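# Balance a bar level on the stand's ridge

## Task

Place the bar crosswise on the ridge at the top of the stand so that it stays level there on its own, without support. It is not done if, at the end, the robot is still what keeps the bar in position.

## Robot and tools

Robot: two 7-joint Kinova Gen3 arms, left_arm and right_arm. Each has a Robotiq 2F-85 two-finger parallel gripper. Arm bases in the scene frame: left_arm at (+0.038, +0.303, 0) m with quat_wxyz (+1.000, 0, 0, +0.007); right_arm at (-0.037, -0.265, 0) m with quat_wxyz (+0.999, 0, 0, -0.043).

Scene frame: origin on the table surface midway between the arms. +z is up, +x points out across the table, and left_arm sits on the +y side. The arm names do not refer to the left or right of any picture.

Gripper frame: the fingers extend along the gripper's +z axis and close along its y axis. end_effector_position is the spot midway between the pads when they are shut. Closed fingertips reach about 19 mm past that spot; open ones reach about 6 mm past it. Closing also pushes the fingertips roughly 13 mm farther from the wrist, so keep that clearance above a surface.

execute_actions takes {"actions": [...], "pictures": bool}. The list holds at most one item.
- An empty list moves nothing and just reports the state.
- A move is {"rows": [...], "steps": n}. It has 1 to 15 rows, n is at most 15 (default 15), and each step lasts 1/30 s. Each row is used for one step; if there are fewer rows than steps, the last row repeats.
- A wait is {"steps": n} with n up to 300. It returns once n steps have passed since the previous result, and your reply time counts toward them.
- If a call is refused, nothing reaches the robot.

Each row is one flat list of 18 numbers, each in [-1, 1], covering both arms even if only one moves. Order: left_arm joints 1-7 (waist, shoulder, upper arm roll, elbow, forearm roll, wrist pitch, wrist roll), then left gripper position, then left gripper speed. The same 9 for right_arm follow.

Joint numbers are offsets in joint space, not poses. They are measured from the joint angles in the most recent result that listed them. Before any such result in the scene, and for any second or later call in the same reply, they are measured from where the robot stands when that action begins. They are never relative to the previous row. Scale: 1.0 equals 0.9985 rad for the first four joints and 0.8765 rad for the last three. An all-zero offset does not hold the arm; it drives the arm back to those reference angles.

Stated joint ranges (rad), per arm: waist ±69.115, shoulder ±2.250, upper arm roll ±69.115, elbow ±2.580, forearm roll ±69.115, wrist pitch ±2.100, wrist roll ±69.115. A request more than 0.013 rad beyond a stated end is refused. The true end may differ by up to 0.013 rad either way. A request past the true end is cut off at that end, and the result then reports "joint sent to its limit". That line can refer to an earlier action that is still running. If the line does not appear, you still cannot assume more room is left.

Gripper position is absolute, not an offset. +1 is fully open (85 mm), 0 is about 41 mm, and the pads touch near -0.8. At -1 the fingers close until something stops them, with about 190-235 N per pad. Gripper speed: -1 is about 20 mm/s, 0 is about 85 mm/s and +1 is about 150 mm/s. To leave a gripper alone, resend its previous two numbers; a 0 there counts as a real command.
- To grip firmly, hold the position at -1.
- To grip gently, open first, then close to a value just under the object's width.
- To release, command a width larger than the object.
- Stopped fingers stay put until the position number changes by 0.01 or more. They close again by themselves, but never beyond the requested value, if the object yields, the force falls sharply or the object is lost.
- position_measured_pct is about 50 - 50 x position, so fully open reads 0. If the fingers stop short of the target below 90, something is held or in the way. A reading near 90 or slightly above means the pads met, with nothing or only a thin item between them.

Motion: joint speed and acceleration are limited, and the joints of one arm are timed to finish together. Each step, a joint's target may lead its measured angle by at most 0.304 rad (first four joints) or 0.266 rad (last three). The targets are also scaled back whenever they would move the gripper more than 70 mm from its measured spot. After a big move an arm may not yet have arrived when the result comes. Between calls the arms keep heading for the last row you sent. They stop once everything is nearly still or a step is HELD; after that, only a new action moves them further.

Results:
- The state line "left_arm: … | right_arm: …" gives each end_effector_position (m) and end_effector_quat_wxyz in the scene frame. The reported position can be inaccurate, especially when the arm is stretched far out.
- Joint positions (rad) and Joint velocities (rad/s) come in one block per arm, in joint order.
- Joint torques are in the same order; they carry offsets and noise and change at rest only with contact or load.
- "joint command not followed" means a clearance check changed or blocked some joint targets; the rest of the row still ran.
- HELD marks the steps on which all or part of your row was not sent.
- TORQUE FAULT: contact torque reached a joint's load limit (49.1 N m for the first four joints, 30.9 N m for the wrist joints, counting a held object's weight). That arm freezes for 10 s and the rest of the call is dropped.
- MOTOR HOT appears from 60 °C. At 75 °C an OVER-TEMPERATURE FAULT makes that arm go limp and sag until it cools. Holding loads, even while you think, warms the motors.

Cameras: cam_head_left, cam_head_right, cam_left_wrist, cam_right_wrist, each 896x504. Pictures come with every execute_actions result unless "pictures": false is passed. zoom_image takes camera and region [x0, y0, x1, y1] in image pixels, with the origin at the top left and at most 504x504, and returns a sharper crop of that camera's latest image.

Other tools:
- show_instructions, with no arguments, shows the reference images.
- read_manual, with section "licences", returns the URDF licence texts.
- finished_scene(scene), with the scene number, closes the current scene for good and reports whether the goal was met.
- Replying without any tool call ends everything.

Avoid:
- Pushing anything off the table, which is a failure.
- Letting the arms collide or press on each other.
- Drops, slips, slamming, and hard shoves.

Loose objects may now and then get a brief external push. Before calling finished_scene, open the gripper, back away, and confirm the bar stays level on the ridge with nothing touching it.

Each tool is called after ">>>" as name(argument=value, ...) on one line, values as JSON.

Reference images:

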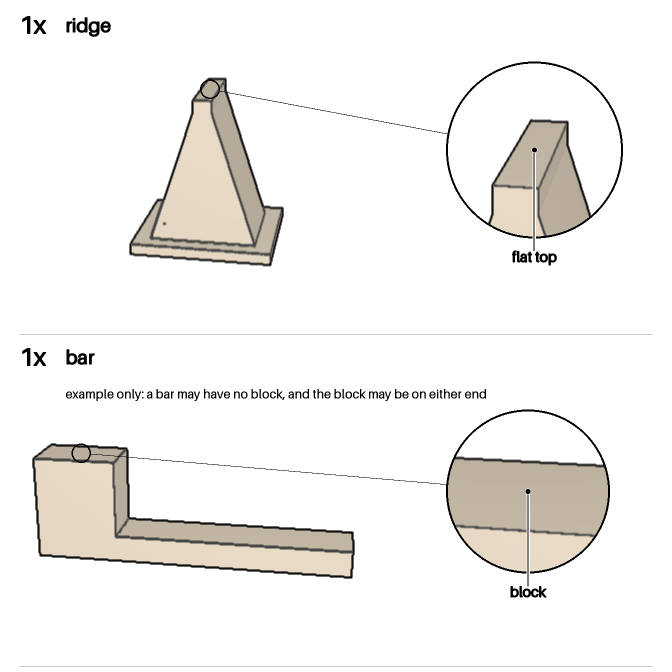

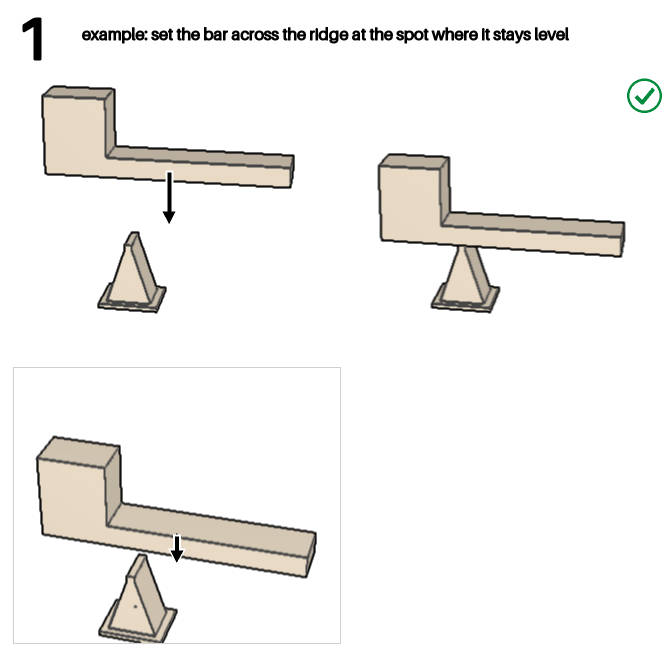

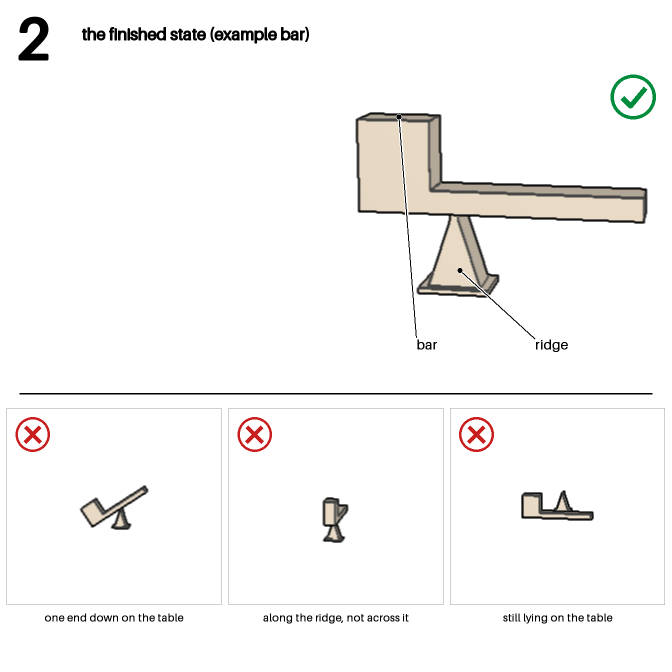

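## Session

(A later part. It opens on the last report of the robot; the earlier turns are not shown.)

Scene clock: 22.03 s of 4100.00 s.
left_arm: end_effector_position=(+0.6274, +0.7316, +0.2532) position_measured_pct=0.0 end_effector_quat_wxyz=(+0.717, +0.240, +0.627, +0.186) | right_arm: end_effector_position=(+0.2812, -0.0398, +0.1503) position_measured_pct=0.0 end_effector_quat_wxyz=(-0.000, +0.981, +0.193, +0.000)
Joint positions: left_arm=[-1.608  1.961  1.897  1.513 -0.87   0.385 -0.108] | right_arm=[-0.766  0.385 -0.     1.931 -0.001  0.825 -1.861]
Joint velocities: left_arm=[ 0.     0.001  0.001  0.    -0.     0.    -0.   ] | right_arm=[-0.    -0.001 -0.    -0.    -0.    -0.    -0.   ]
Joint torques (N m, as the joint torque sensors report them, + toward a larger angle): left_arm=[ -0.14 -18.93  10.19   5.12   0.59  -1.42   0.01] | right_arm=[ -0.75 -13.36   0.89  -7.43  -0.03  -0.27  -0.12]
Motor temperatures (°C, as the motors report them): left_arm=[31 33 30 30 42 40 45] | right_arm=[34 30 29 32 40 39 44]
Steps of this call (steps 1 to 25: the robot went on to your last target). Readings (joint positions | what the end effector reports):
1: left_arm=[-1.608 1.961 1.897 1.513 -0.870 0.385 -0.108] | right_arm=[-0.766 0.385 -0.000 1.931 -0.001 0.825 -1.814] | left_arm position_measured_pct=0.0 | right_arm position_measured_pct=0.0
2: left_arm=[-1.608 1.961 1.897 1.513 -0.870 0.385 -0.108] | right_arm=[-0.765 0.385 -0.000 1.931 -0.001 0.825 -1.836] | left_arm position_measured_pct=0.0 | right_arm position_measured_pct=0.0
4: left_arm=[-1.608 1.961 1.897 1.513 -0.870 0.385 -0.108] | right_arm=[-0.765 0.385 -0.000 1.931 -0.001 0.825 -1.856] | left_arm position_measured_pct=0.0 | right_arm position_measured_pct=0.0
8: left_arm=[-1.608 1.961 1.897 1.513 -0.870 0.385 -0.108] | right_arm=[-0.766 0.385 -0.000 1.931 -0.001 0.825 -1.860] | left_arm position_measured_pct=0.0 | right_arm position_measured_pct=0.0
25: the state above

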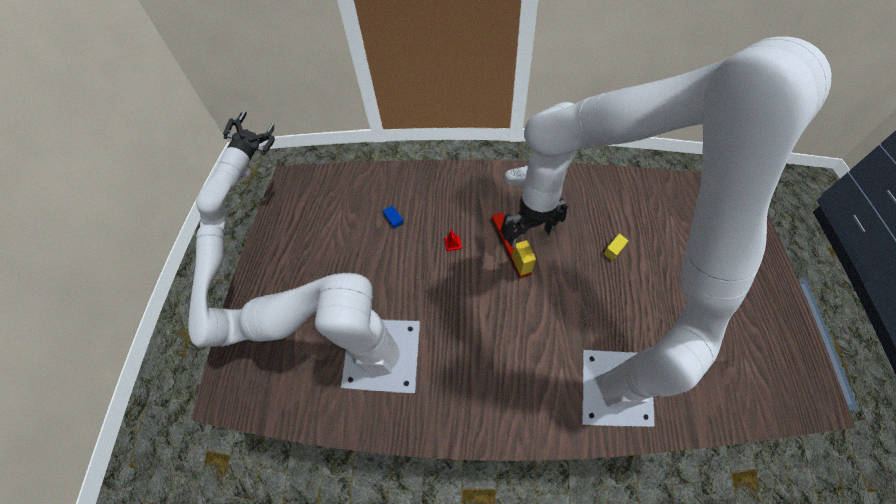

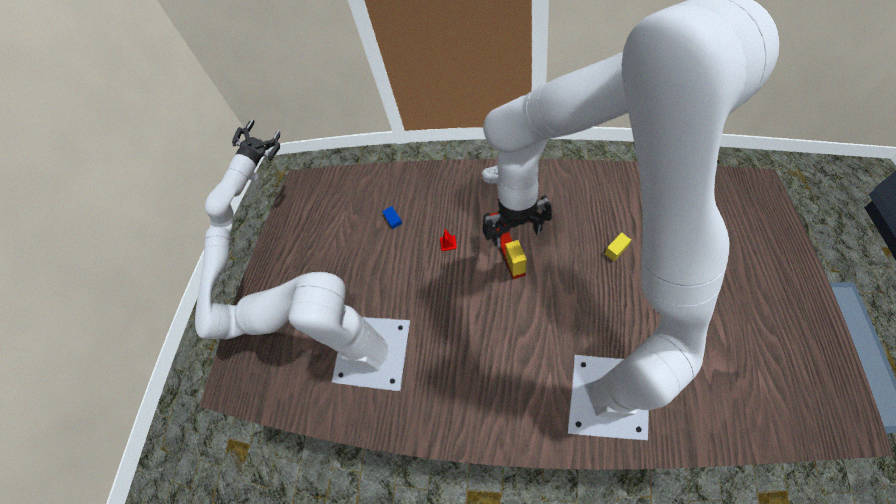

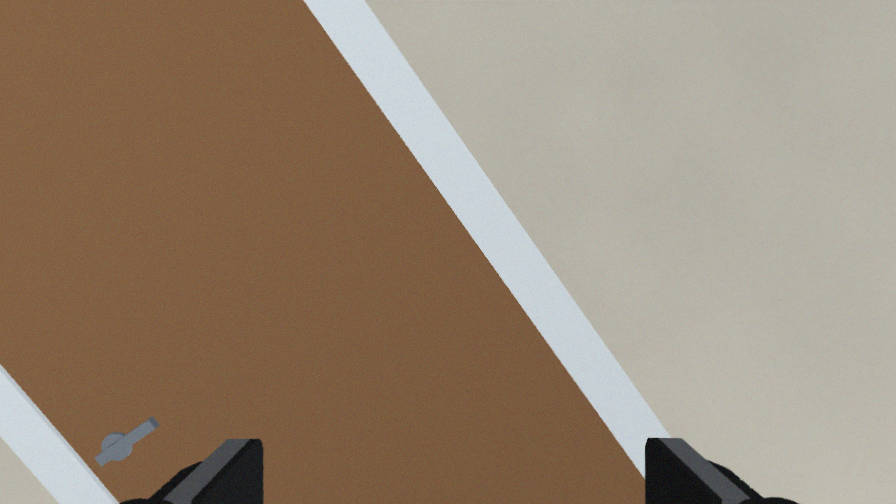

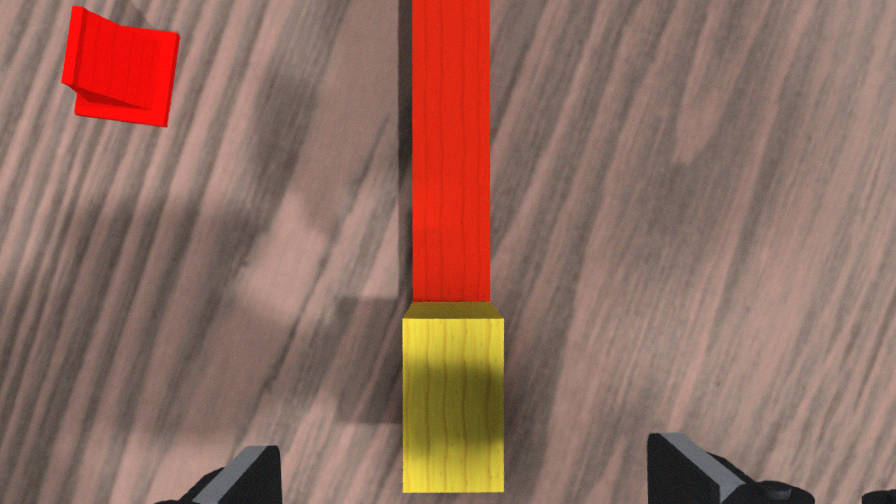

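>>> execute_actions(actions=[{"rows":[[0,0,0,0,0,0,0,1,0,-0.005,0.17,0,0.095,0,-0.301,0,1,0]]}], pictures=false)

>>> execute_actions(actions=[{"steps":15}], pictures=false)

>>> execute_actions(actions=[{"rows":[[0,0,0,0,0,0,0,1,0,0,0,0,0,0,0,0,-1,0]]}], pictures=false)

>>> execute_actions(actions=[{"steps":20}])

>>> execute_actions(actions=[{"rows":[[0,0,0,0,0,0,0,1,0,0,-0.17,0,-0.095,0,0.301,0.33,-1,0]]}], pictures=false)

>>> execute_actions(actions=[{"steps":40}], pictures=false)

>>> execute_actions(actions=[{"steps":10}], pictures=false)

>>> execute_actions(actions=[{"steps":10}])

Scene clock: 28.93 s of 4100.00 s.
left_arm: end_effector_position=(+0.6274, +0.7316, +0.2532) position_measured_pct=0.0 end_effector_quat_wxyz=(+0.717, +0.240, +0.627, +0.186) | right_arm: end_effector_position=(+0.2804, -0.0381, +0.0665) position_measured_pct=0.0 end_effector_quat_wxyz=(-0.001, +0.981, +0.195, +0.001)
Joint positions: left_arm=[-1.608  1.961  1.897  1.513 -0.87   0.385 -0.108] | right_arm=[-0.77   0.551 -0.     2.026 -0.001  0.562 -1.861]
Joint velocities: left_arm=[ 0.    -0.     0.     0.     0.001 -0.    -0.   ] | right_arm=[-0.001  0.03   0.001  0.007  0.    -0.012  0.   ]
Joint torques (N m, as the joint torque sensors report them, + toward a larger angle): left_arm=[ -0.04 -19.2   10.23   4.49   0.43  -1.53  -0.32] | right_arm=[ -0.82 -14.57   0.73  -5.66  -0.23  -0.03   0.09]
Motor temperatures (°C, as the motors report them): left_arm=[31 33 30 30 42 40 45] | right_arm=[34 30 29 32 40 39 44]
Steps of this call (steps 1 to 15: the robot went on to your last target; steps 16 to 90: nothing new was sent; then 3.40 s passed at rest; steps 91 to 105: all 15 steps of this action). Readings (joint positions | what the end effector reports):
91: left_arm=[-1.608 1.961 1.897 1.513 -0.870 0.385 -0.108] | right_arm=[-0.766 0.386 -0.000 1.932 -0.001 0.823 -1.861] | left_arm position_measured_pct=0.0 | right_arm position_measured_pct=0.0
92: left_arm=[-1.608 1.961 1.897 1.513 -0.870 0.385 -0.108] | right_arm=[-0.766 0.392 -0.000 1.935 -0.001 0.816 -1.861] | left_arm position_measured_pct=0.0 | right_arm position_measured_pct=0.0
94: left_arm=[-1.608 1.961 1.897 1.513 -0.870 0.385 -0.108] | right_arm=[-0.767 0.422 -0.000 1.950 -0.001 0.774 -1.861] | left_arm position_measured_pct=0.0 | right_arm position_measured_pct=0.0
98: left_arm=[-1.608 1.961 1.897 1.513 -0.870 0.385 -0.108] | right_arm=[-0.769 0.512 -0.000 2.001 -0.001 0.631 -1.861] | left_arm position_measured_pct=0.0 | right_arm position_measured_pct=0.0
105: the state above

Scene clock: 29.43 s of 4100.00 s.
left_arm: end_effector_position=(+0.6274, +0.7316, +0.2532) position_measured_pct=0.0 end_effector_quat_wxyz=(+0.717, +0.240, +0.627, +0.186) | right_arm: end_effector_position=(+0.2798, -0.0385, +0.0651) position_measured_pct=0.0 end_effector_quat_wxyz=(-0.000, +0.981, +0.195, -0.000)
Joint positions: left_arm=[-1.608  1.961  1.897  1.513 -0.87   0.385 -0.108] | right_arm=[-0.771  0.554 -0.     2.026 -0.001  0.561 -1.861]
Joint velocities: left_arm=[ 0.    -0.    -0.    -0.     0.001 -0.    -0.   ] | right_arm=[-0.001 -0.    -0.001  0.    -0.    -0.    -0.001]
Joint torques (N m, as the joint torque sensors report them, + toward a larger angle): left_arm=[ -0.13 -19.13  10.33   4.39   0.82  -1.4   -0.28] | right_arm=[ -0.78 -14.75   0.55  -5.49  -0.15  -0.18   0.26]
Motor temperatures (°C, as the motors report them): left_arm=[31 33 30 30 42 40 45] | right_arm=[34 30 29 32 40 39 44]
Steps of this call (steps 1 to 15: the robot went on to your last target). Readings (joint positions | what the end effector reports):
1: left_arm=[-1.608 1.961 1.897 1.513 -0.870 0.385 -0.108] | right_arm=[-0.770 0.552 -0.000 2.026 -0.001 0.561 -1.861] | left_arm position_measured_pct=0.0 | right_arm position_measured_pct=0.0
2: left_arm=[-1.608 1.961 1.897 1.513 -0.870 0.385 -0.108] | right_arm=[-0.770 0.553 -0.000 2.026 -0.001 0.561 -1.861] | left_arm position_measured_pct=0.0 | right_arm position_measured_pct=0.0
4: left_arm=[-1.608 1.961 1.897 1.513 -0.870 0.385 -0.108] | right_arm=[-0.770 0.553 -0.000 2.026 -0.001 0.561 -1.861] | left_arm position_measured_pct=0.0 | right_arm position_measured_pct=0.0
8: left_arm=[-1.608 1.961 1.897 1.513 -0.870 0.385 -0.108] | right_arm=[-0.771 0.554 -0.000 2.026 -0.001 0.561 -1.861] | left_arm position_measured_pct=0.0 | right_arm position_measured_pct=0.0
15: the state above
All arms were judged still, so your last target was given up. Only a new action makes them travel on or press farther. Fingers that are still opening or closing keep moving.

Scene clock: 29.93 s of 4100.00 s.
left_arm: end_effector_position=(+0.6274, +0.7316, +0.2532) position_measured_pct=0.0 end_effector_quat_wxyz=(+0.717, +0.240, +0.627, +0.186) | right_arm: end_effector_position=(+0.2798, -0.0385, +0.0651) position_measured_pct=36.9 end_effector_quat_wxyz=(-0.000, +0.981, +0.195, -0.000)
Joint positions: left_arm=[-1.608  1.961  1.897  1.513 -0.87   0.385 -0.108] | right_arm=[-0.771  0.554 -0.     2.026 -0.001  0.561 -1.861]
Joint velocities: left_arm=[ 0.     0.001 -0.001 -0.     0.     0.    -0.   ] | right_arm=[ 0.001 -0.001 -0.     0.    -0.     0.     0.   ]
Joint torques (N m, as the joint torque sensors report them, + toward a larger angle): left_arm=[ -0.07 -19.48  10.48   4.26   0.46  -1.83  -0.37] | right_arm=[ -0.51 -14.62   1.    -5.47  -0.24  -0.11   0.22]
Motor temperatures (°C, as the motors report them): left_arm=[31 33 30 30 42 40 45] | right_arm=[34 30 29 32 40 39 44]
Steps of this call (steps 1 to 15: all 15 steps of this action). Readings (joint positions | what the end effector reports):
1: left_arm=[-1.608 1.961 1.897 1.513 -0.870 0.385 -0.108] | right_arm=[-0.771 0.554 -0.000 2.026 -0.001 0.561 -1.861] | left_arm position_measured_pct=0.0 | right_arm position_measured_pct=0.0
2: left_arm=[-1.608 1.961 1.897 1.513 -0.870 0.385 -0.108] | right_arm=[-0.771 0.554 -0.000 2.026 -0.001 0.561 -1.861] | left_arm position_measured_pct=0.0 | right_arm position_measured_pct=0.4
4: left_arm=[-1.608 1.961 1.897 1.513 -0.870 0.385 -0.108] | right_arm=[-0.771 0.554 -0.000 2.026 -0.001 0.561 -1.861] | left_arm position_measured_pct=0.0 | right_arm position_measured_pct=4.4
8: left_arm=[-1.608 1.961 1.897 1.513 -0.870 0.385 -0.108] | right_arm=[-0.771 0.554 -0.000 2.026 -0.001 0.561 -1.861] | left_arm position_measured_pct=0.0 | right_arm position_measured_pct=15.9
15: the state above

Scene clock: 30.60 s of 4100.00 s.
left_arm: end_effector_position=(+0.6274, +0.7316, +0.2532) position_measured_pct=0.0 end_effector_quat_wxyz=(+0.717, +0.240, +0.627, +0.186) | right_arm: end_effector_position=(+0.2800, -0.0384, +0.0654) position_measured_pct=59.1 end_effector_quat_wxyz=(-0.000, +0.981, +0.195, +0.000)
Joint positions: left_arm=[-1.608  1.961  1.897  1.513 -0.87   0.385 -0.108] | right_arm=[-0.77   0.554 -0.     2.026 -0.001  0.561 -1.861]
Joint velocities: left_arm=[ 0.     0.    -0.    -0.001  0.001 -0.     0.   ] | right_arm=[-0.001  0.001  0.     0.     0.     0.     0.001]
Joint torques (N m, as the joint torque sensors report them, + toward a larger angle): left_arm=[  0.07 -19.21  10.7    4.49   0.45  -1.43  -0.27] | right_arm=[ -0.58 -13.98   0.81  -5.35  -0.13  -0.21  -0.01]
Motor temperatures (°C, as the motors report them): left_arm=[31 33 30 30 42 40 45] | right_arm=[34 30 29 32 40 39 44]
Steps of this call (steps 1 to 15: the robot went on to your last target; steps 16 to 20: nothing new was sent). Readings (joint positions | what the end effector reports):
1: left_arm=[-1.608 1.961 1.897 1.513 -0.870 0.385 -0.108] | right_arm=[-0.771 0.554 -0.000 2.026 -0.001 0.561 -1.861] | left_arm position_measured_pct=0.0 | right_arm position_measured_pct=39.7
2: left_arm=[-1.608 1.961 1.897 1.513 -0.870 0.385 -0.108] | right_arm=[-0.771 0.554 -0.000 2.026 -0.001 0.561 -1.861] | left_arm position_measured_pct=0.0 | right_arm position_measured_pct=42.9
4: left_arm=[-1.608 1.961 1.897 1.513 -0.870 0.385 -0.108] | right_arm=[-0.771 0.554 -0.000 2.026 -0.001 0.561 -1.861] | left_arm position_measured_pct=0.0 | right_arm position_measured_pct=48.8
8: left_arm=[-1.608 1.961 1.897 1.513 -0.870 0.385 -0.108] | right_arm=[-0.770 0.554 -0.000 2.026 -0.001 0.561 -1.861] | left_arm position_measured_pct=0.0 | right_arm position_measured_pct=58.7
20: the state above
All arms were judged still, so your last target was given up. Only a new action makes them travel on or press farther. Fingers that are still opening or closing keep moving.

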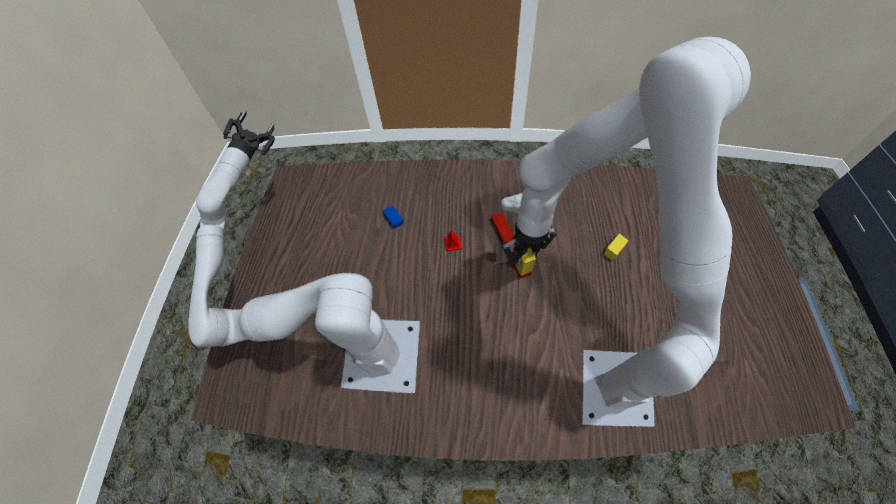

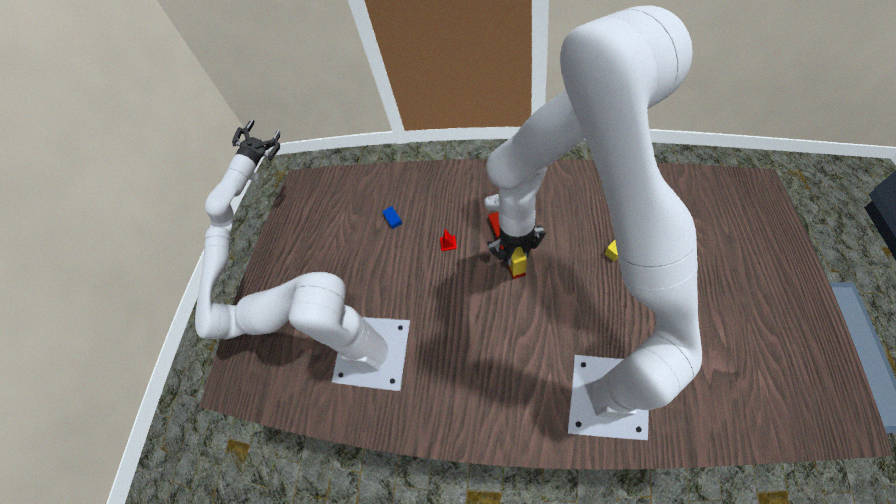

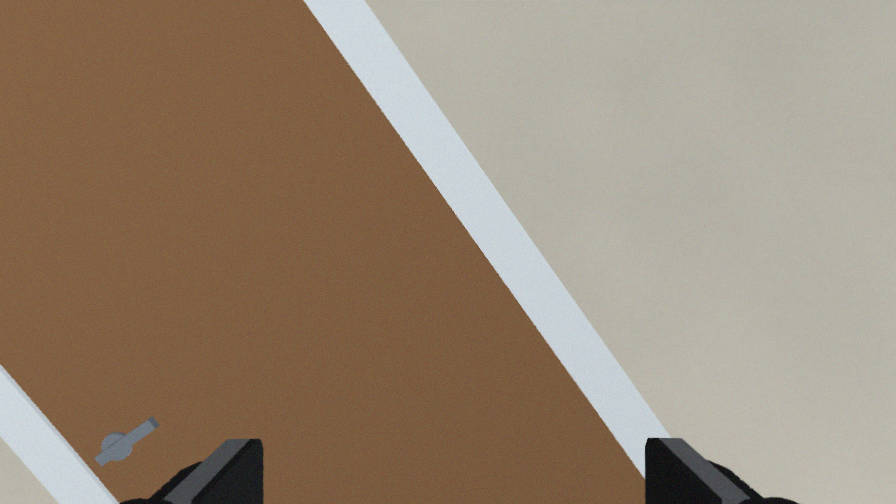

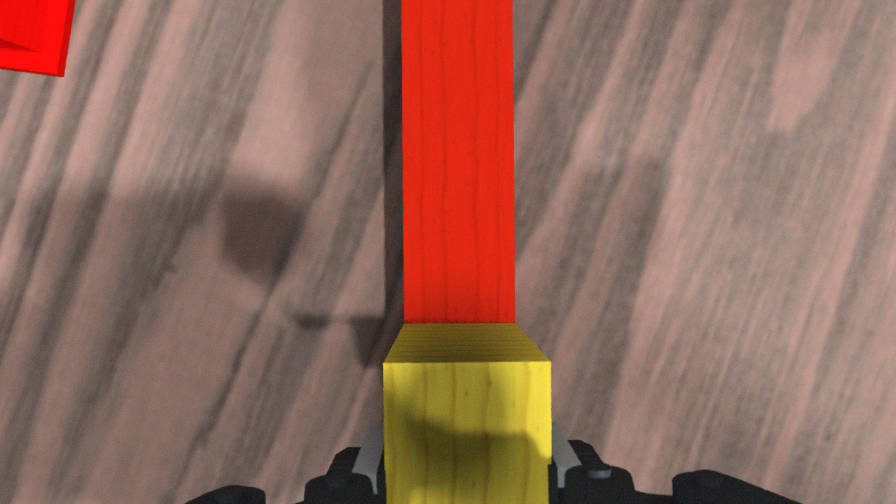

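Scene clock: 31.10 s of 4100.00 s.
left_arm: end_effector_position=(+0.6274, +0.7316, +0.2532) position_measured_pct=0.0 end_effector_quat_wxyz=(+0.717, +0.240, +0.627, +0.186) | right_arm: end_effector_position=(+0.2799, -0.0385, +0.1493) position_measured_pct=59.1 end_effector_quat_wxyz=(-0.000, +0.942, +0.334, -0.001)
Joint positions: left_arm=[-1.608  1.961  1.897  1.513 -0.87   0.385 -0.108] | right_arm=[-0.77   0.387 -0.     1.932 -0.001  0.824 -1.573]
Joint velocities: left_arm=[ 0.     0.     0.    -0.001  0.     0.    -0.   ] | right_arm=[ 0.    -0.032 -0.001 -0.007 -0.     0.012  0.013]
Joint torques (N m, as the joint torque sensors report them, + toward a larger angle): left_arm=[ -0.29 -18.79  10.21   4.6    0.36  -1.22  -0.17] | right_arm=[ -0.7  -13.96   0.93  -7.98  -0.15  -0.3   -0.11]
Motor temperatures (°C, as the motors report them): left_arm=[31 33 30 30 42 40 45] | right_arm=[34 30 29 32 40 39 44]
Steps of this call (steps 1 to 15: all 15 steps of this action). Readings (joint positions | what the end effector reports):
1: left_arm=[-1.608 1.961 1.897 1.513 -0.870 0.385 -0.108] | right_arm=[-0.770 0.552 -0.000 2.026 -0.001 0.562 -1.860] | left_arm position_measured_pct=0.0 | right_arm position_measured_pct=59.1
2: left_arm=[-1.608 1.961 1.897 1.513 -0.870 0.385 -0.108] | right_arm=[-0.770 0.546 -0.000 2.023 -0.001 0.570 -1.852] | left_arm position_measured_pct=0.0 | right_arm position_measured_pct=59.1
4: left_arm=[-1.608 1.961 1.897 1.513 -0.870 0.385 -0.108] | right_arm=[-0.770 0.517 -0.000 2.009 -0.001 0.611 -1.810] | left_arm position_measured_pct=0.0 | right_arm position_measured_pct=59.1
8: left_arm=[-1.608 1.961 1.897 1.513 -0.870 0.385 -0.108] | right_arm=[-0.770 0.430 -0.000 1.958 -0.001 0.749 -1.658] | left_arm position_measured_pct=0.0 | right_arm position_measured_pct=59.1
15: the state above

Scene clock: 32.43 s of 4100.00 s.
left_arm: end_effector_position=(+0.6274, +0.7316, +0.2532) position_measured_pct=0.0 end_effector_quat_wxyz=(+0.717, +0.240, +0.627, +0.186) | right_arm: end_effector_position=(+0.2802, -0.0382, +0.1507) position_measured_pct=59.1 end_effector_quat_wxyz=(-0.001, +0.942, +0.335, +0.001)
Joint positions: left_arm=[-1.608  1.961  1.897  1.513 -0.87   0.385 -0.108] | right_arm=[-0.77   0.384 -0.     1.931 -0.001  0.825 -1.572]
Joint velocities: left_arm=[ 0.    -0.    -0.    -0.    -0.     0.001  0.   ] | right_arm=[ 0.    -0.001 -0.    -0.    -0.    -0.    -0.   ]
Joint torques (N m, as the joint torque sensors report them, + toward a larger angle): left_arm=[ -0.33 -20.18  10.27   3.76   0.36  -1.04  -0.13] | right_arm=[ -0.26 -14.16   0.61  -7.85  -0.13  -0.36   0.1 ]
Motor temperatures (°C, as the motors report them): left_arm=[31 33 30 30 42 40 45] | right_arm=[34 30 29 32 40 39 44]
Steps of this call (steps 1 to 15: the robot went on to your last target; steps 16 to 40: nothing new was sent). Readings (joint positions | what the end effector reports):
1: left_arm=[-1.608 1.961 1.897 1.513 -0.870 0.385 -0.108] | right_arm=[-0.770 0.386 -0.000 1.932 -0.001 0.824 -1.572] | left_arm position_measured_pct=0.0 | right_arm position_measured_pct=59.1
2: left_arm=[-1.608 1.961 1.897 1.513 -0.870 0.385 -0.108] | right_arm=[-0.770 0.386 -0.000 1.931 -0.001 0.825 -1.572] | left_arm position_measured_pct=0.0 | right_arm position_measured_pct=59.1
4: left_arm=[-1.608 1.961 1.897 1.513 -0.870 0.385 -0.108] | right_arm=[-0.770 0.385 -0.000 1.931 -0.001 0.825 -1.572] | left_arm position_measured_pct=0.0 | right_arm position_measured_pct=59.1
8: left_arm=[-1.608 1.961 1.897 1.513 -0.870 0.385 -0.108] | right_arm=[-0.770 0.384 -0.000 1.931 -0.001 0.825 -1.572] | left_arm position_measured_pct=0.0 | right_arm position_measured_pct=59.1
40: the state above
All arms were judged still, so your last target was given up. Only a new action makes them travel on or press farther. Fingers that are still opening or closing keep moving.

Scene clock: 32.77 s of 4100.00 s.
left_arm: end_effector_position=(+0.6274, +0.7316, +0.2532) position_measured_pct=0.0 end_effector_quat_wxyz=(+0.717, +0.240, +0.627, +0.186) | right_arm: end_effector_position=(+0.2802, -0.0382, +0.1507) position_measured_pct=59.1 end_effector_quat_wxyz=(-0.001, +0.942, +0.335, +0.001)
Joint positions: left_arm=[-1.608  1.961  1.897  1.513 -0.87   0.385 -0.108] | right_arm=[-0.77   0.384 -0.     1.931 -0.001  0.825 -1.572]
Joint velocities: left_arm=[-0.    -0.001  0.001 -0.     0.001  0.    -0.001] | right_arm=[-0.001 -0.001 -0.    -0.    -0.    -0.     0.001]
Joint torques (N m, as the joint torque sensors report them, + toward a larger angle): left_arm=[ -0.68 -19.48  10.47   4.46   0.63  -1.59  -0.14] | right_arm=[ -0.36 -13.98   0.84  -7.77  -0.23  -0.22   0.09]
Motor temperatures (°C, as the motors report them): left_arm=[31 33 30 30 42 40 45] | right_arm=[34 30 29 32 40 39 44]
Steps of this call (steps 1 to 10: nothing new was sent). Readings (joint positions | what the end effector reports):
1: left_arm=[-1.608 1.961 1.897 1.513 -0.870 0.385 -0.108] | right_arm=[-0.770 0.384 -0.000 1.931 -0.001 0.825 -1.572] | left_arm position_measured_pct=0.0 | right_arm position_measured_pct=59.1
2: left_arm=[-1.608 1.961 1.897 1.513 -0.870 0.385 -0.108] | right_arm=[-0.770 0.384 -0.000 1.931 -0.001 0.825 -1.572] | left_arm position_measured_pct=0.0 | right_arm position_measured_pct=59.1
4: left_arm=[-1.608 1.961 1.897 1.513 -0.870 0.385 -0.108] | right_arm=[-0.770 0.384 -0.000 1.931 -0.001 0.825 -1.572] | left_arm position_measured_pct=0.0 | right_arm position_measured_pct=59.1
8: left_arm=[-1.608 1.961 1.897 1.513 -0.870 0.385 -0.108] | right_arm=[-0.770 0.384 -0.000 1.931 -0.001 0.825 -1.572] | left_arm position_measured_pct=0.0 | right_arm position_measured_pct=59.1
10: the state above

Scene clock: 33.10 s of 4100.00 s.
left_arm: end_effector_position=(+0.6274, +0.7316, +0.2532) position_measured_pct=0.0 end_effector_quat_wxyz=(+0.717, +0.240, +0.627, +0.186) | right_arm: end_effector_position=(+0.2802, -0.0382, +0.1507) position_measured_pct=59.1 end_effector_quat_wxyz=(-0.001, +0.942, +0.335, +0.001)
Joint positions: left_arm=[-1.608  1.961  1.897  1.513 -0.87   0.385 -0.108] | right_arm=[-0.77   0.384 -0.     1.931 -0.001  0.825 -1.572]
Joint velocities: left_arm=[-0.     0.001  0.    -0.     0.002 -0.     0.   ] | right_arm=[ 0.     0.002  0.    -0.     0.     0.     0.   ]
Joint torques (N m, as the joint torque sensors report them, + toward a larger angle): left_arm=[ -0.37 -19.75  10.62   4.66   0.42  -1.45  -0.24] | right_arm=[ -0.46 -13.96   0.77  -7.85  -0.14  -0.15   0.08]
Motor temperatures (°C, as the motors report them): left_arm=[31 33 30 30 42 40 45] | right_arm=[34 30 29 32 40 39 44]
Steps of this call (steps 1 to 10: nothing new was sent). Readings (joint positions | what the end effector reports):
1: left_arm=[-1.608 1.961 1.897 1.513 -0.870 0.385 -0.108] | right_arm=[-0.770 0.384 -0.000 1.931 -0.001 0.825 -1.572] | left_arm position_measured_pct=0.0 | right_arm position_measured_pct=59.1
2: left_arm=[-1.608 1.961 1.897 1.513 -0.870 0.385 -0.108] | right_arm=[-0.770 0.384 -0.000 1.931 -0.001 0.825 -1.572] | left_arm position_measured_pct=0.0 | right_arm position_measured_pct=59.1
4: left_arm=[-1.608 1.961 1.897 1.513 -0.870 0.385 -0.108] | right_arm=[-0.770 0.384 -0.000 1.931 -0.001 0.825 -1.572] | left_arm position_measured_pct=0.0 | right_arm position_measured_pct=59.1
8: left_arm=[-1.608 1.961 1.897 1.513 -0.870 0.385 -0.108] | right_arm=[-0.770 0.384 -0.000 1.931 -0.001 0.825 -1.572] | left_arm position_measured_pct=0.0 | right_arm position_measured_pct=59.1
10: the state above

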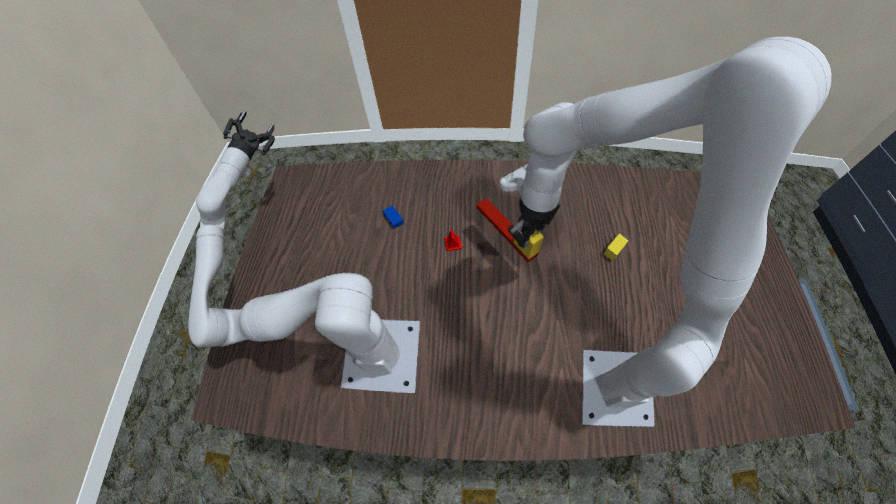

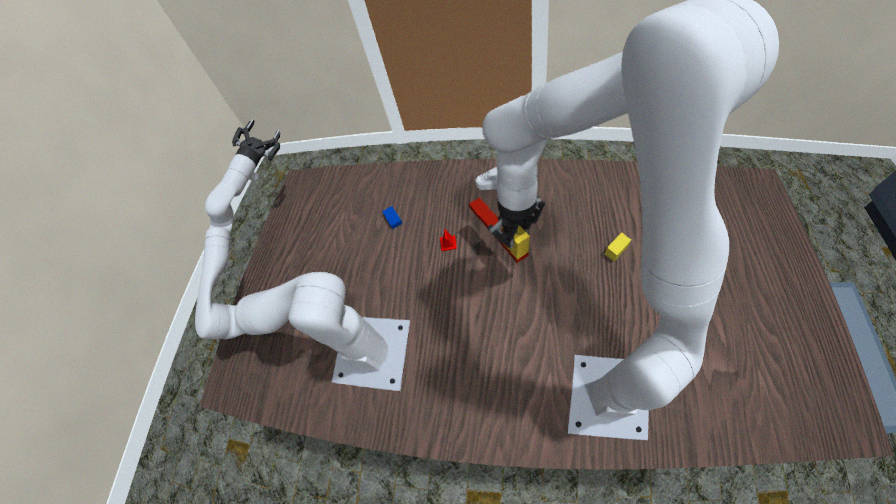

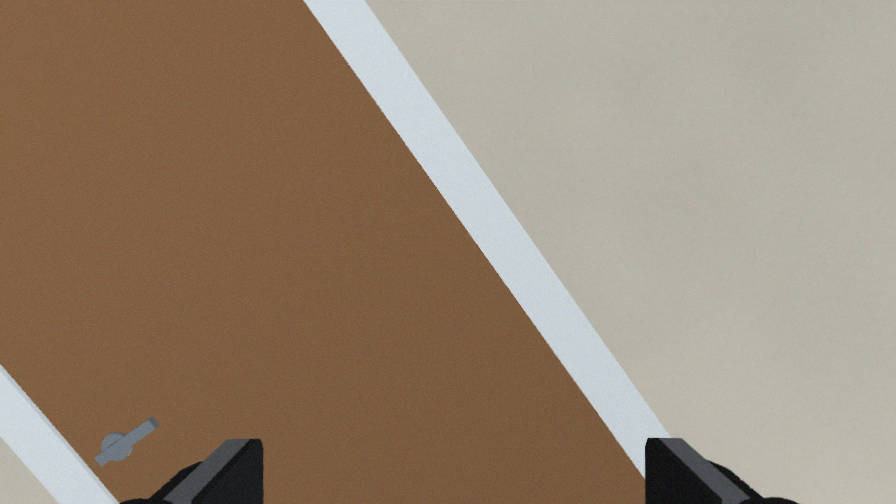

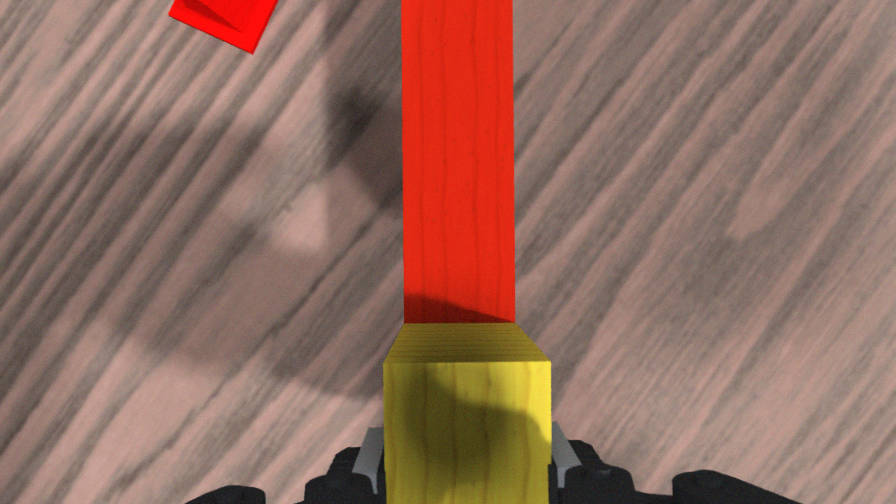

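>>> execute_actions(actions=[{"rows":[[0,0,0,0,0,0,0,1,0,0,0,0,0,0,0,0.3,-1,0]]}], pictures=false)

>>> execute_actions(actions=[{"rows":[[0,0,0,0,0,0,0,1,0,-0.112,0.327,0,-0.511,0,0.211,0.882,-1,0]]}], pictures=false)

>>> execute_actions(actions=[{"steps":35}])

>>> zoom_image(camera="cam_head_left", region=[380,170,540,270])

Scene clock: 38.97 s of 4100.00 s.
left_arm: end_effector_position=(+0.6274, +0.7316, +0.2532) position_measured_pct=0.0 end_effector_quat_wxyz=(+0.717, +0.240, +0.627, +0.186) | right_arm: end_effector_position=(+0.2802, -0.0382, +0.1507) position_measured_pct=59.1 end_effector_quat_wxyz=(-0.000, +0.890, +0.455, +0.001)
Joint positions: left_arm=[-1.608  1.961  1.897  1.513 -0.87   0.385 -0.108] | right_arm=[-0.77   0.384 -0.     1.931 -0.001  0.825 -1.309]
Joint velocities: left_arm=[ 0.    -0.    -0.    -0.    -0.002  0.    -0.   ] | right_arm=[-0.001  0.001  0.     0.     0.    -0.     0.004]
Joint torques (N m, as the joint torque sensors report them, + toward a larger angle): left_arm=[  0.4  -19.78  10.33   4.46   0.59  -1.33  -0.1 ] | right_arm=[ -0.58 -14.01   1.07  -7.64  -0.08  -0.37   0.06]
Motor temperatures (°C, as the motors report them): left_arm=[31 33 30 30 42 40 45] | right_arm=[34 30 29 32 40 39 44]
Steps of this call (steps 1 to 90: nothing new was sent; then 2.37 s passed at rest; steps 91 to 105: all 15 steps of this action). Readings (joint positions | what the end effector reports):
91: left_arm=[-1.608 1.961 1.897 1.513 -0.870 0.385 -0.108] | right_arm=[-0.770 0.384 -0.000 1.931 -0.001 0.825 -1.570] | left_arm position_measured_pct=0.0 | right_arm position_measured_pct=59.1
92: left_arm=[-1.608 1.961 1.897 1.513 -0.870 0.385 -0.108] | right_arm=[-0.770 0.384 -0.000 1.931 -0.001 0.825 -1.560] | left_arm position_measured_pct=0.0 | right_arm position_measured_pct=59.1
94: left_arm=[-1.608 1.961 1.897 1.513 -0.870 0.385 -0.108] | right_arm=[-0.770 0.384 -0.000 1.931 -0.001 0.825 -1.510] | left_arm position_measured_pct=0.0 | right_arm position_measured_pct=59.1
98: left_arm=[-1.608 1.961 1.897 1.513 -0.870 0.385 -0.108] | right_arm=[-0.770 0.384 -0.000 1.931 -0.001 0.825 -1.359] | left_arm position_measured_pct=0.0 | right_arm position_measured_pct=59.1
105: the state above

Scene clock: 39.47 s of 4100.00 s.
left_arm: end_effector_position=(+0.6274, +0.7316, +0.2532) position_measured_pct=0.0 end_effector_quat_wxyz=(+0.717, +0.240, +0.627, +0.186) | right_arm: end_effector_position=(+0.3335, +0.0648, +0.1213) position_measured_pct=59.1 end_effector_quat_wxyz=(+0.001, +0.766, +0.642, -0.022)
Joint positions: left_arm=[-1.608  1.961  1.897  1.513 -0.87   0.385 -0.108] | right_arm=[-0.864  0.654 -0.     1.551 -0.001  0.981 -0.952]
Joint velocities: left_arm=[-0.    -0.     0.001  0.    -0.    -0.     0.   ] | right_arm=[-0.124  0.382 -0.003 -0.86  -0.001  0.183  1.191]
Joint torques (N m, as the joint torque sensors report them, + toward a larger angle): left_arm=[ -0.55 -19.6   10.02   3.91   0.27  -1.57   0.11] | right_arm=[ -0.82 -20.29   0.95  -7.61  -0.14   0.18   0.06]
Motor temperatures (°C, as the motors report them): left_arm=[31 33 30 30 42 40 45] | right_arm=[34 30 29 32 40 39 44]
Steps of this call (steps 1 to 15: all 15 steps of this action). Readings (joint positions | what the end effector reports):
1: left_arm=[-1.608 1.961 1.897 1.513 -0.870 0.385 -0.108] | right_arm=[-0.771 0.385 -0.000 1.930 -0.001 0.826 -1.308] | left_arm position_measured_pct=0.0 | right_arm position_measured_pct=59.1
2: left_arm=[-1.608 1.961 1.897 1.513 -0.870 0.385 -0.108] | right_arm=[-0.774 0.392 0.000 1.925 -0.000 0.829 -1.304] | left_arm position_measured_pct=0.0 | right_arm position_measured_pct=59.1
4: left_arm=[-1.608 1.961 1.897 1.513 -0.870 0.385 -0.108] | right_arm=[-0.785 0.422 0.001 1.897 -0.000 0.846 -1.280] | left_arm position_measured_pct=0.0 | right_arm position_measured_pct=59.1
8: left_arm=[-1.608 1.961 1.897 1.513 -0.870 0.385 -0.108] | right_arm=[-0.824 0.536 0.000 1.779 -0.001 0.911 -1.176] | left_arm position_measured_pct=0.0 | right_arm position_measured_pct=59.1
15: the state above

Scene clock: 40.63 s of 4100.00 s.
left_arm: end_effector_position=(+0.6274, +0.7316, +0.2532) position_measured_pct=0.0 end_effector_quat_wxyz=(+0.717, +0.240, +0.627, +0.186) | right_arm: end_effector_position=(+0.3589, +0.1040, +0.1254) position_measured_pct=59.1 end_effector_quat_wxyz=(-0.000, +0.610, +0.793, +0.000)
Joint positions: left_arm=[-1.608  1.961  1.897  1.513 -0.87   0.385 -0.108] | right_arm=[-0.882  0.71  -0.     1.421 -0.001  1.01  -0.536]
Joint velocities: left_arm=[-0.001  0.    -0.     0.     0.     0.    -0.001] | right_arm=[ 0.     0.    -0.    -0.     0.    -0.    -0.001]
Joint torques (N m, as the joint torque sensors report them, + toward a larger angle): left_arm=[ -0.05 -19.41  10.43   4.51   0.45  -1.67   0.13] | right_arm=[ -0.66 -20.52   0.62  -8.45  -0.36  -0.14  -0.19]
Motor temperatures (°C, as the motors report them): left_arm=[31 33 30 30 42 40 45] | right_arm=[34 30 29 32 40 39 44]
Steps of this call (steps 1 to 30: the robot went on to your last target; steps 31 to 35: nothing new was sent). Readings (joint positions | what the end effector reports):
1: left_arm=[-1.608 1.961 1.897 1.513 -0.870 0.385 -0.108] | right_arm=[-0.867 0.666 -0.000 1.524 -0.001 0.986 -0.912] | left_arm position_measured_pct=0.0 | right_arm position_measured_pct=59.1
2: left_arm=[-1.608 1.961 1.897 1.513 -0.870 0.385 -0.108] | right_arm=[-0.871 0.675 -0.000 1.501 -0.001 0.991 -0.872] | left_arm position_measured_pct=0.0 | right_arm position_measured_pct=59.1
4: left_arm=[-1.608 1.961 1.897 1.513 -0.870 0.385 -0.108] | right_arm=[-0.875 0.688 -0.001 1.468 -0.001 0.999 -0.790] | left_arm position_measured_pct=0.0 | right_arm position_measured_pct=59.1
8: left_arm=[-1.608 1.961 1.897 1.513 -0.870 0.385 -0.108] | right_arm=[-0.880 0.703 -0.000 1.433 -0.001 1.007 -0.629] | left_arm position_measured_pct=0.0 | right_arm position_measured_pct=59.1
35: the state above
All arms were judged still, so your last target was given up. Only a new action makes them travel on or press farther. Fingers that are still opening or closing keep moving.

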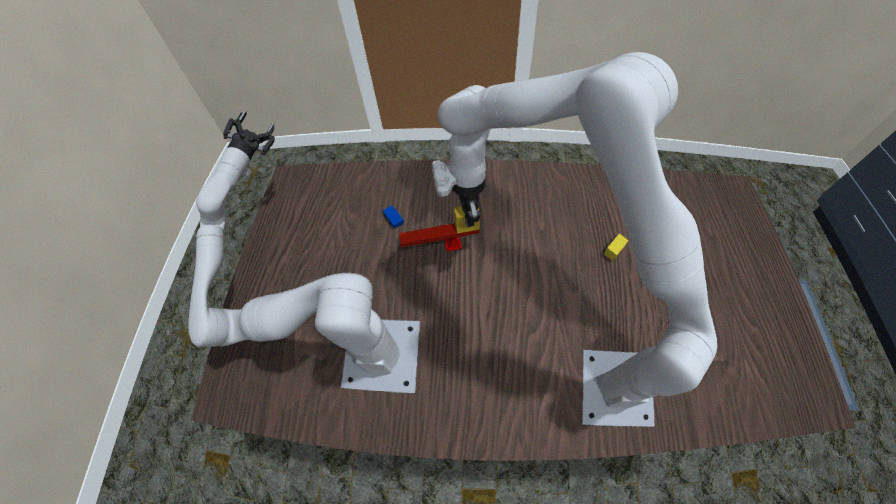

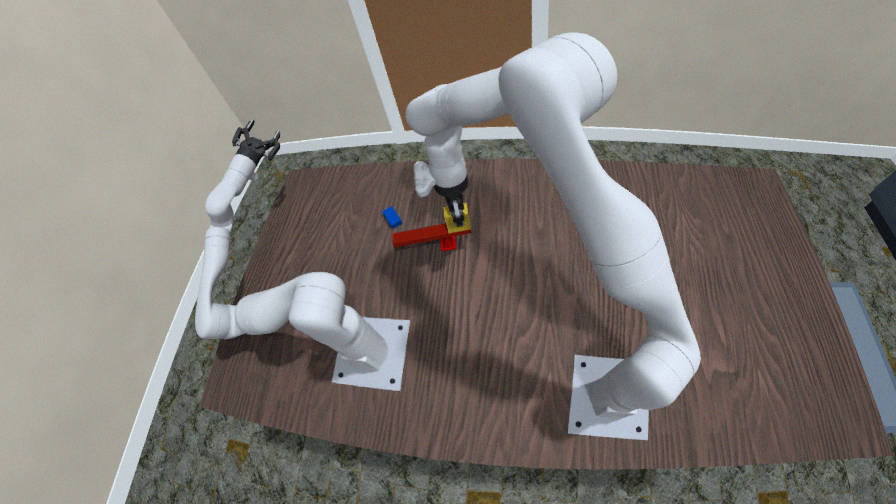

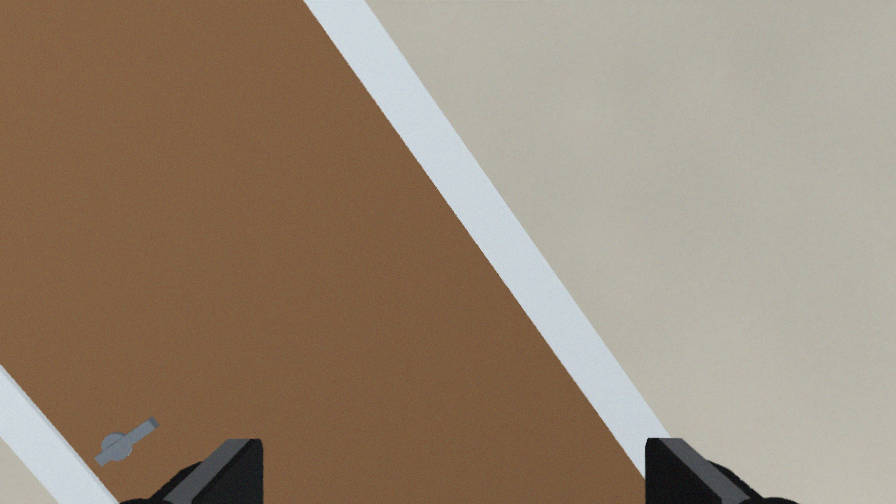

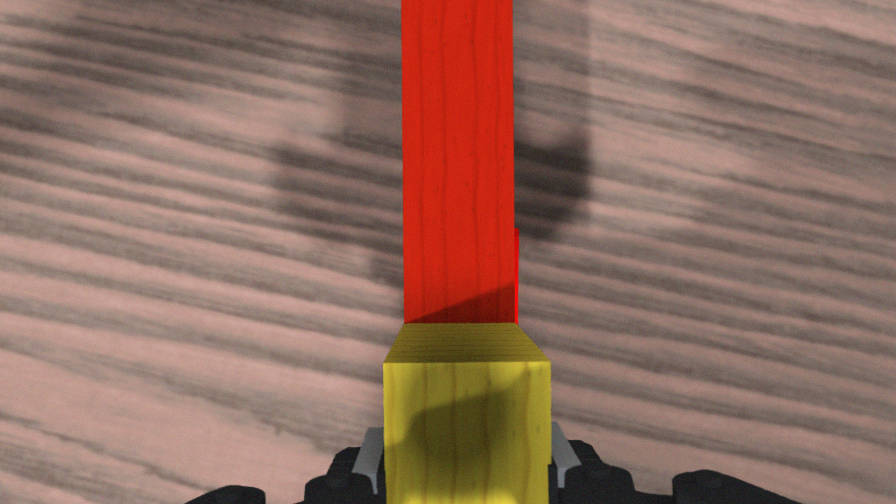

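Region (380, 170, 540, 270) of cam_head_left's 896x504 image, scaled by 3.150, with more detail than that image has; it fills the top 315 rows of this view, and the rest is white.

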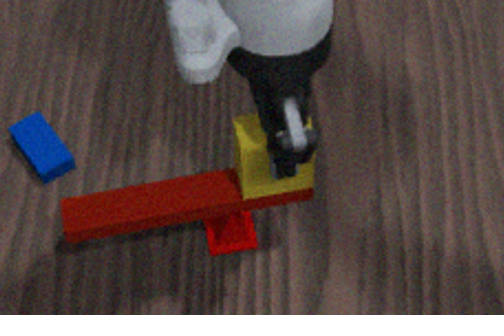

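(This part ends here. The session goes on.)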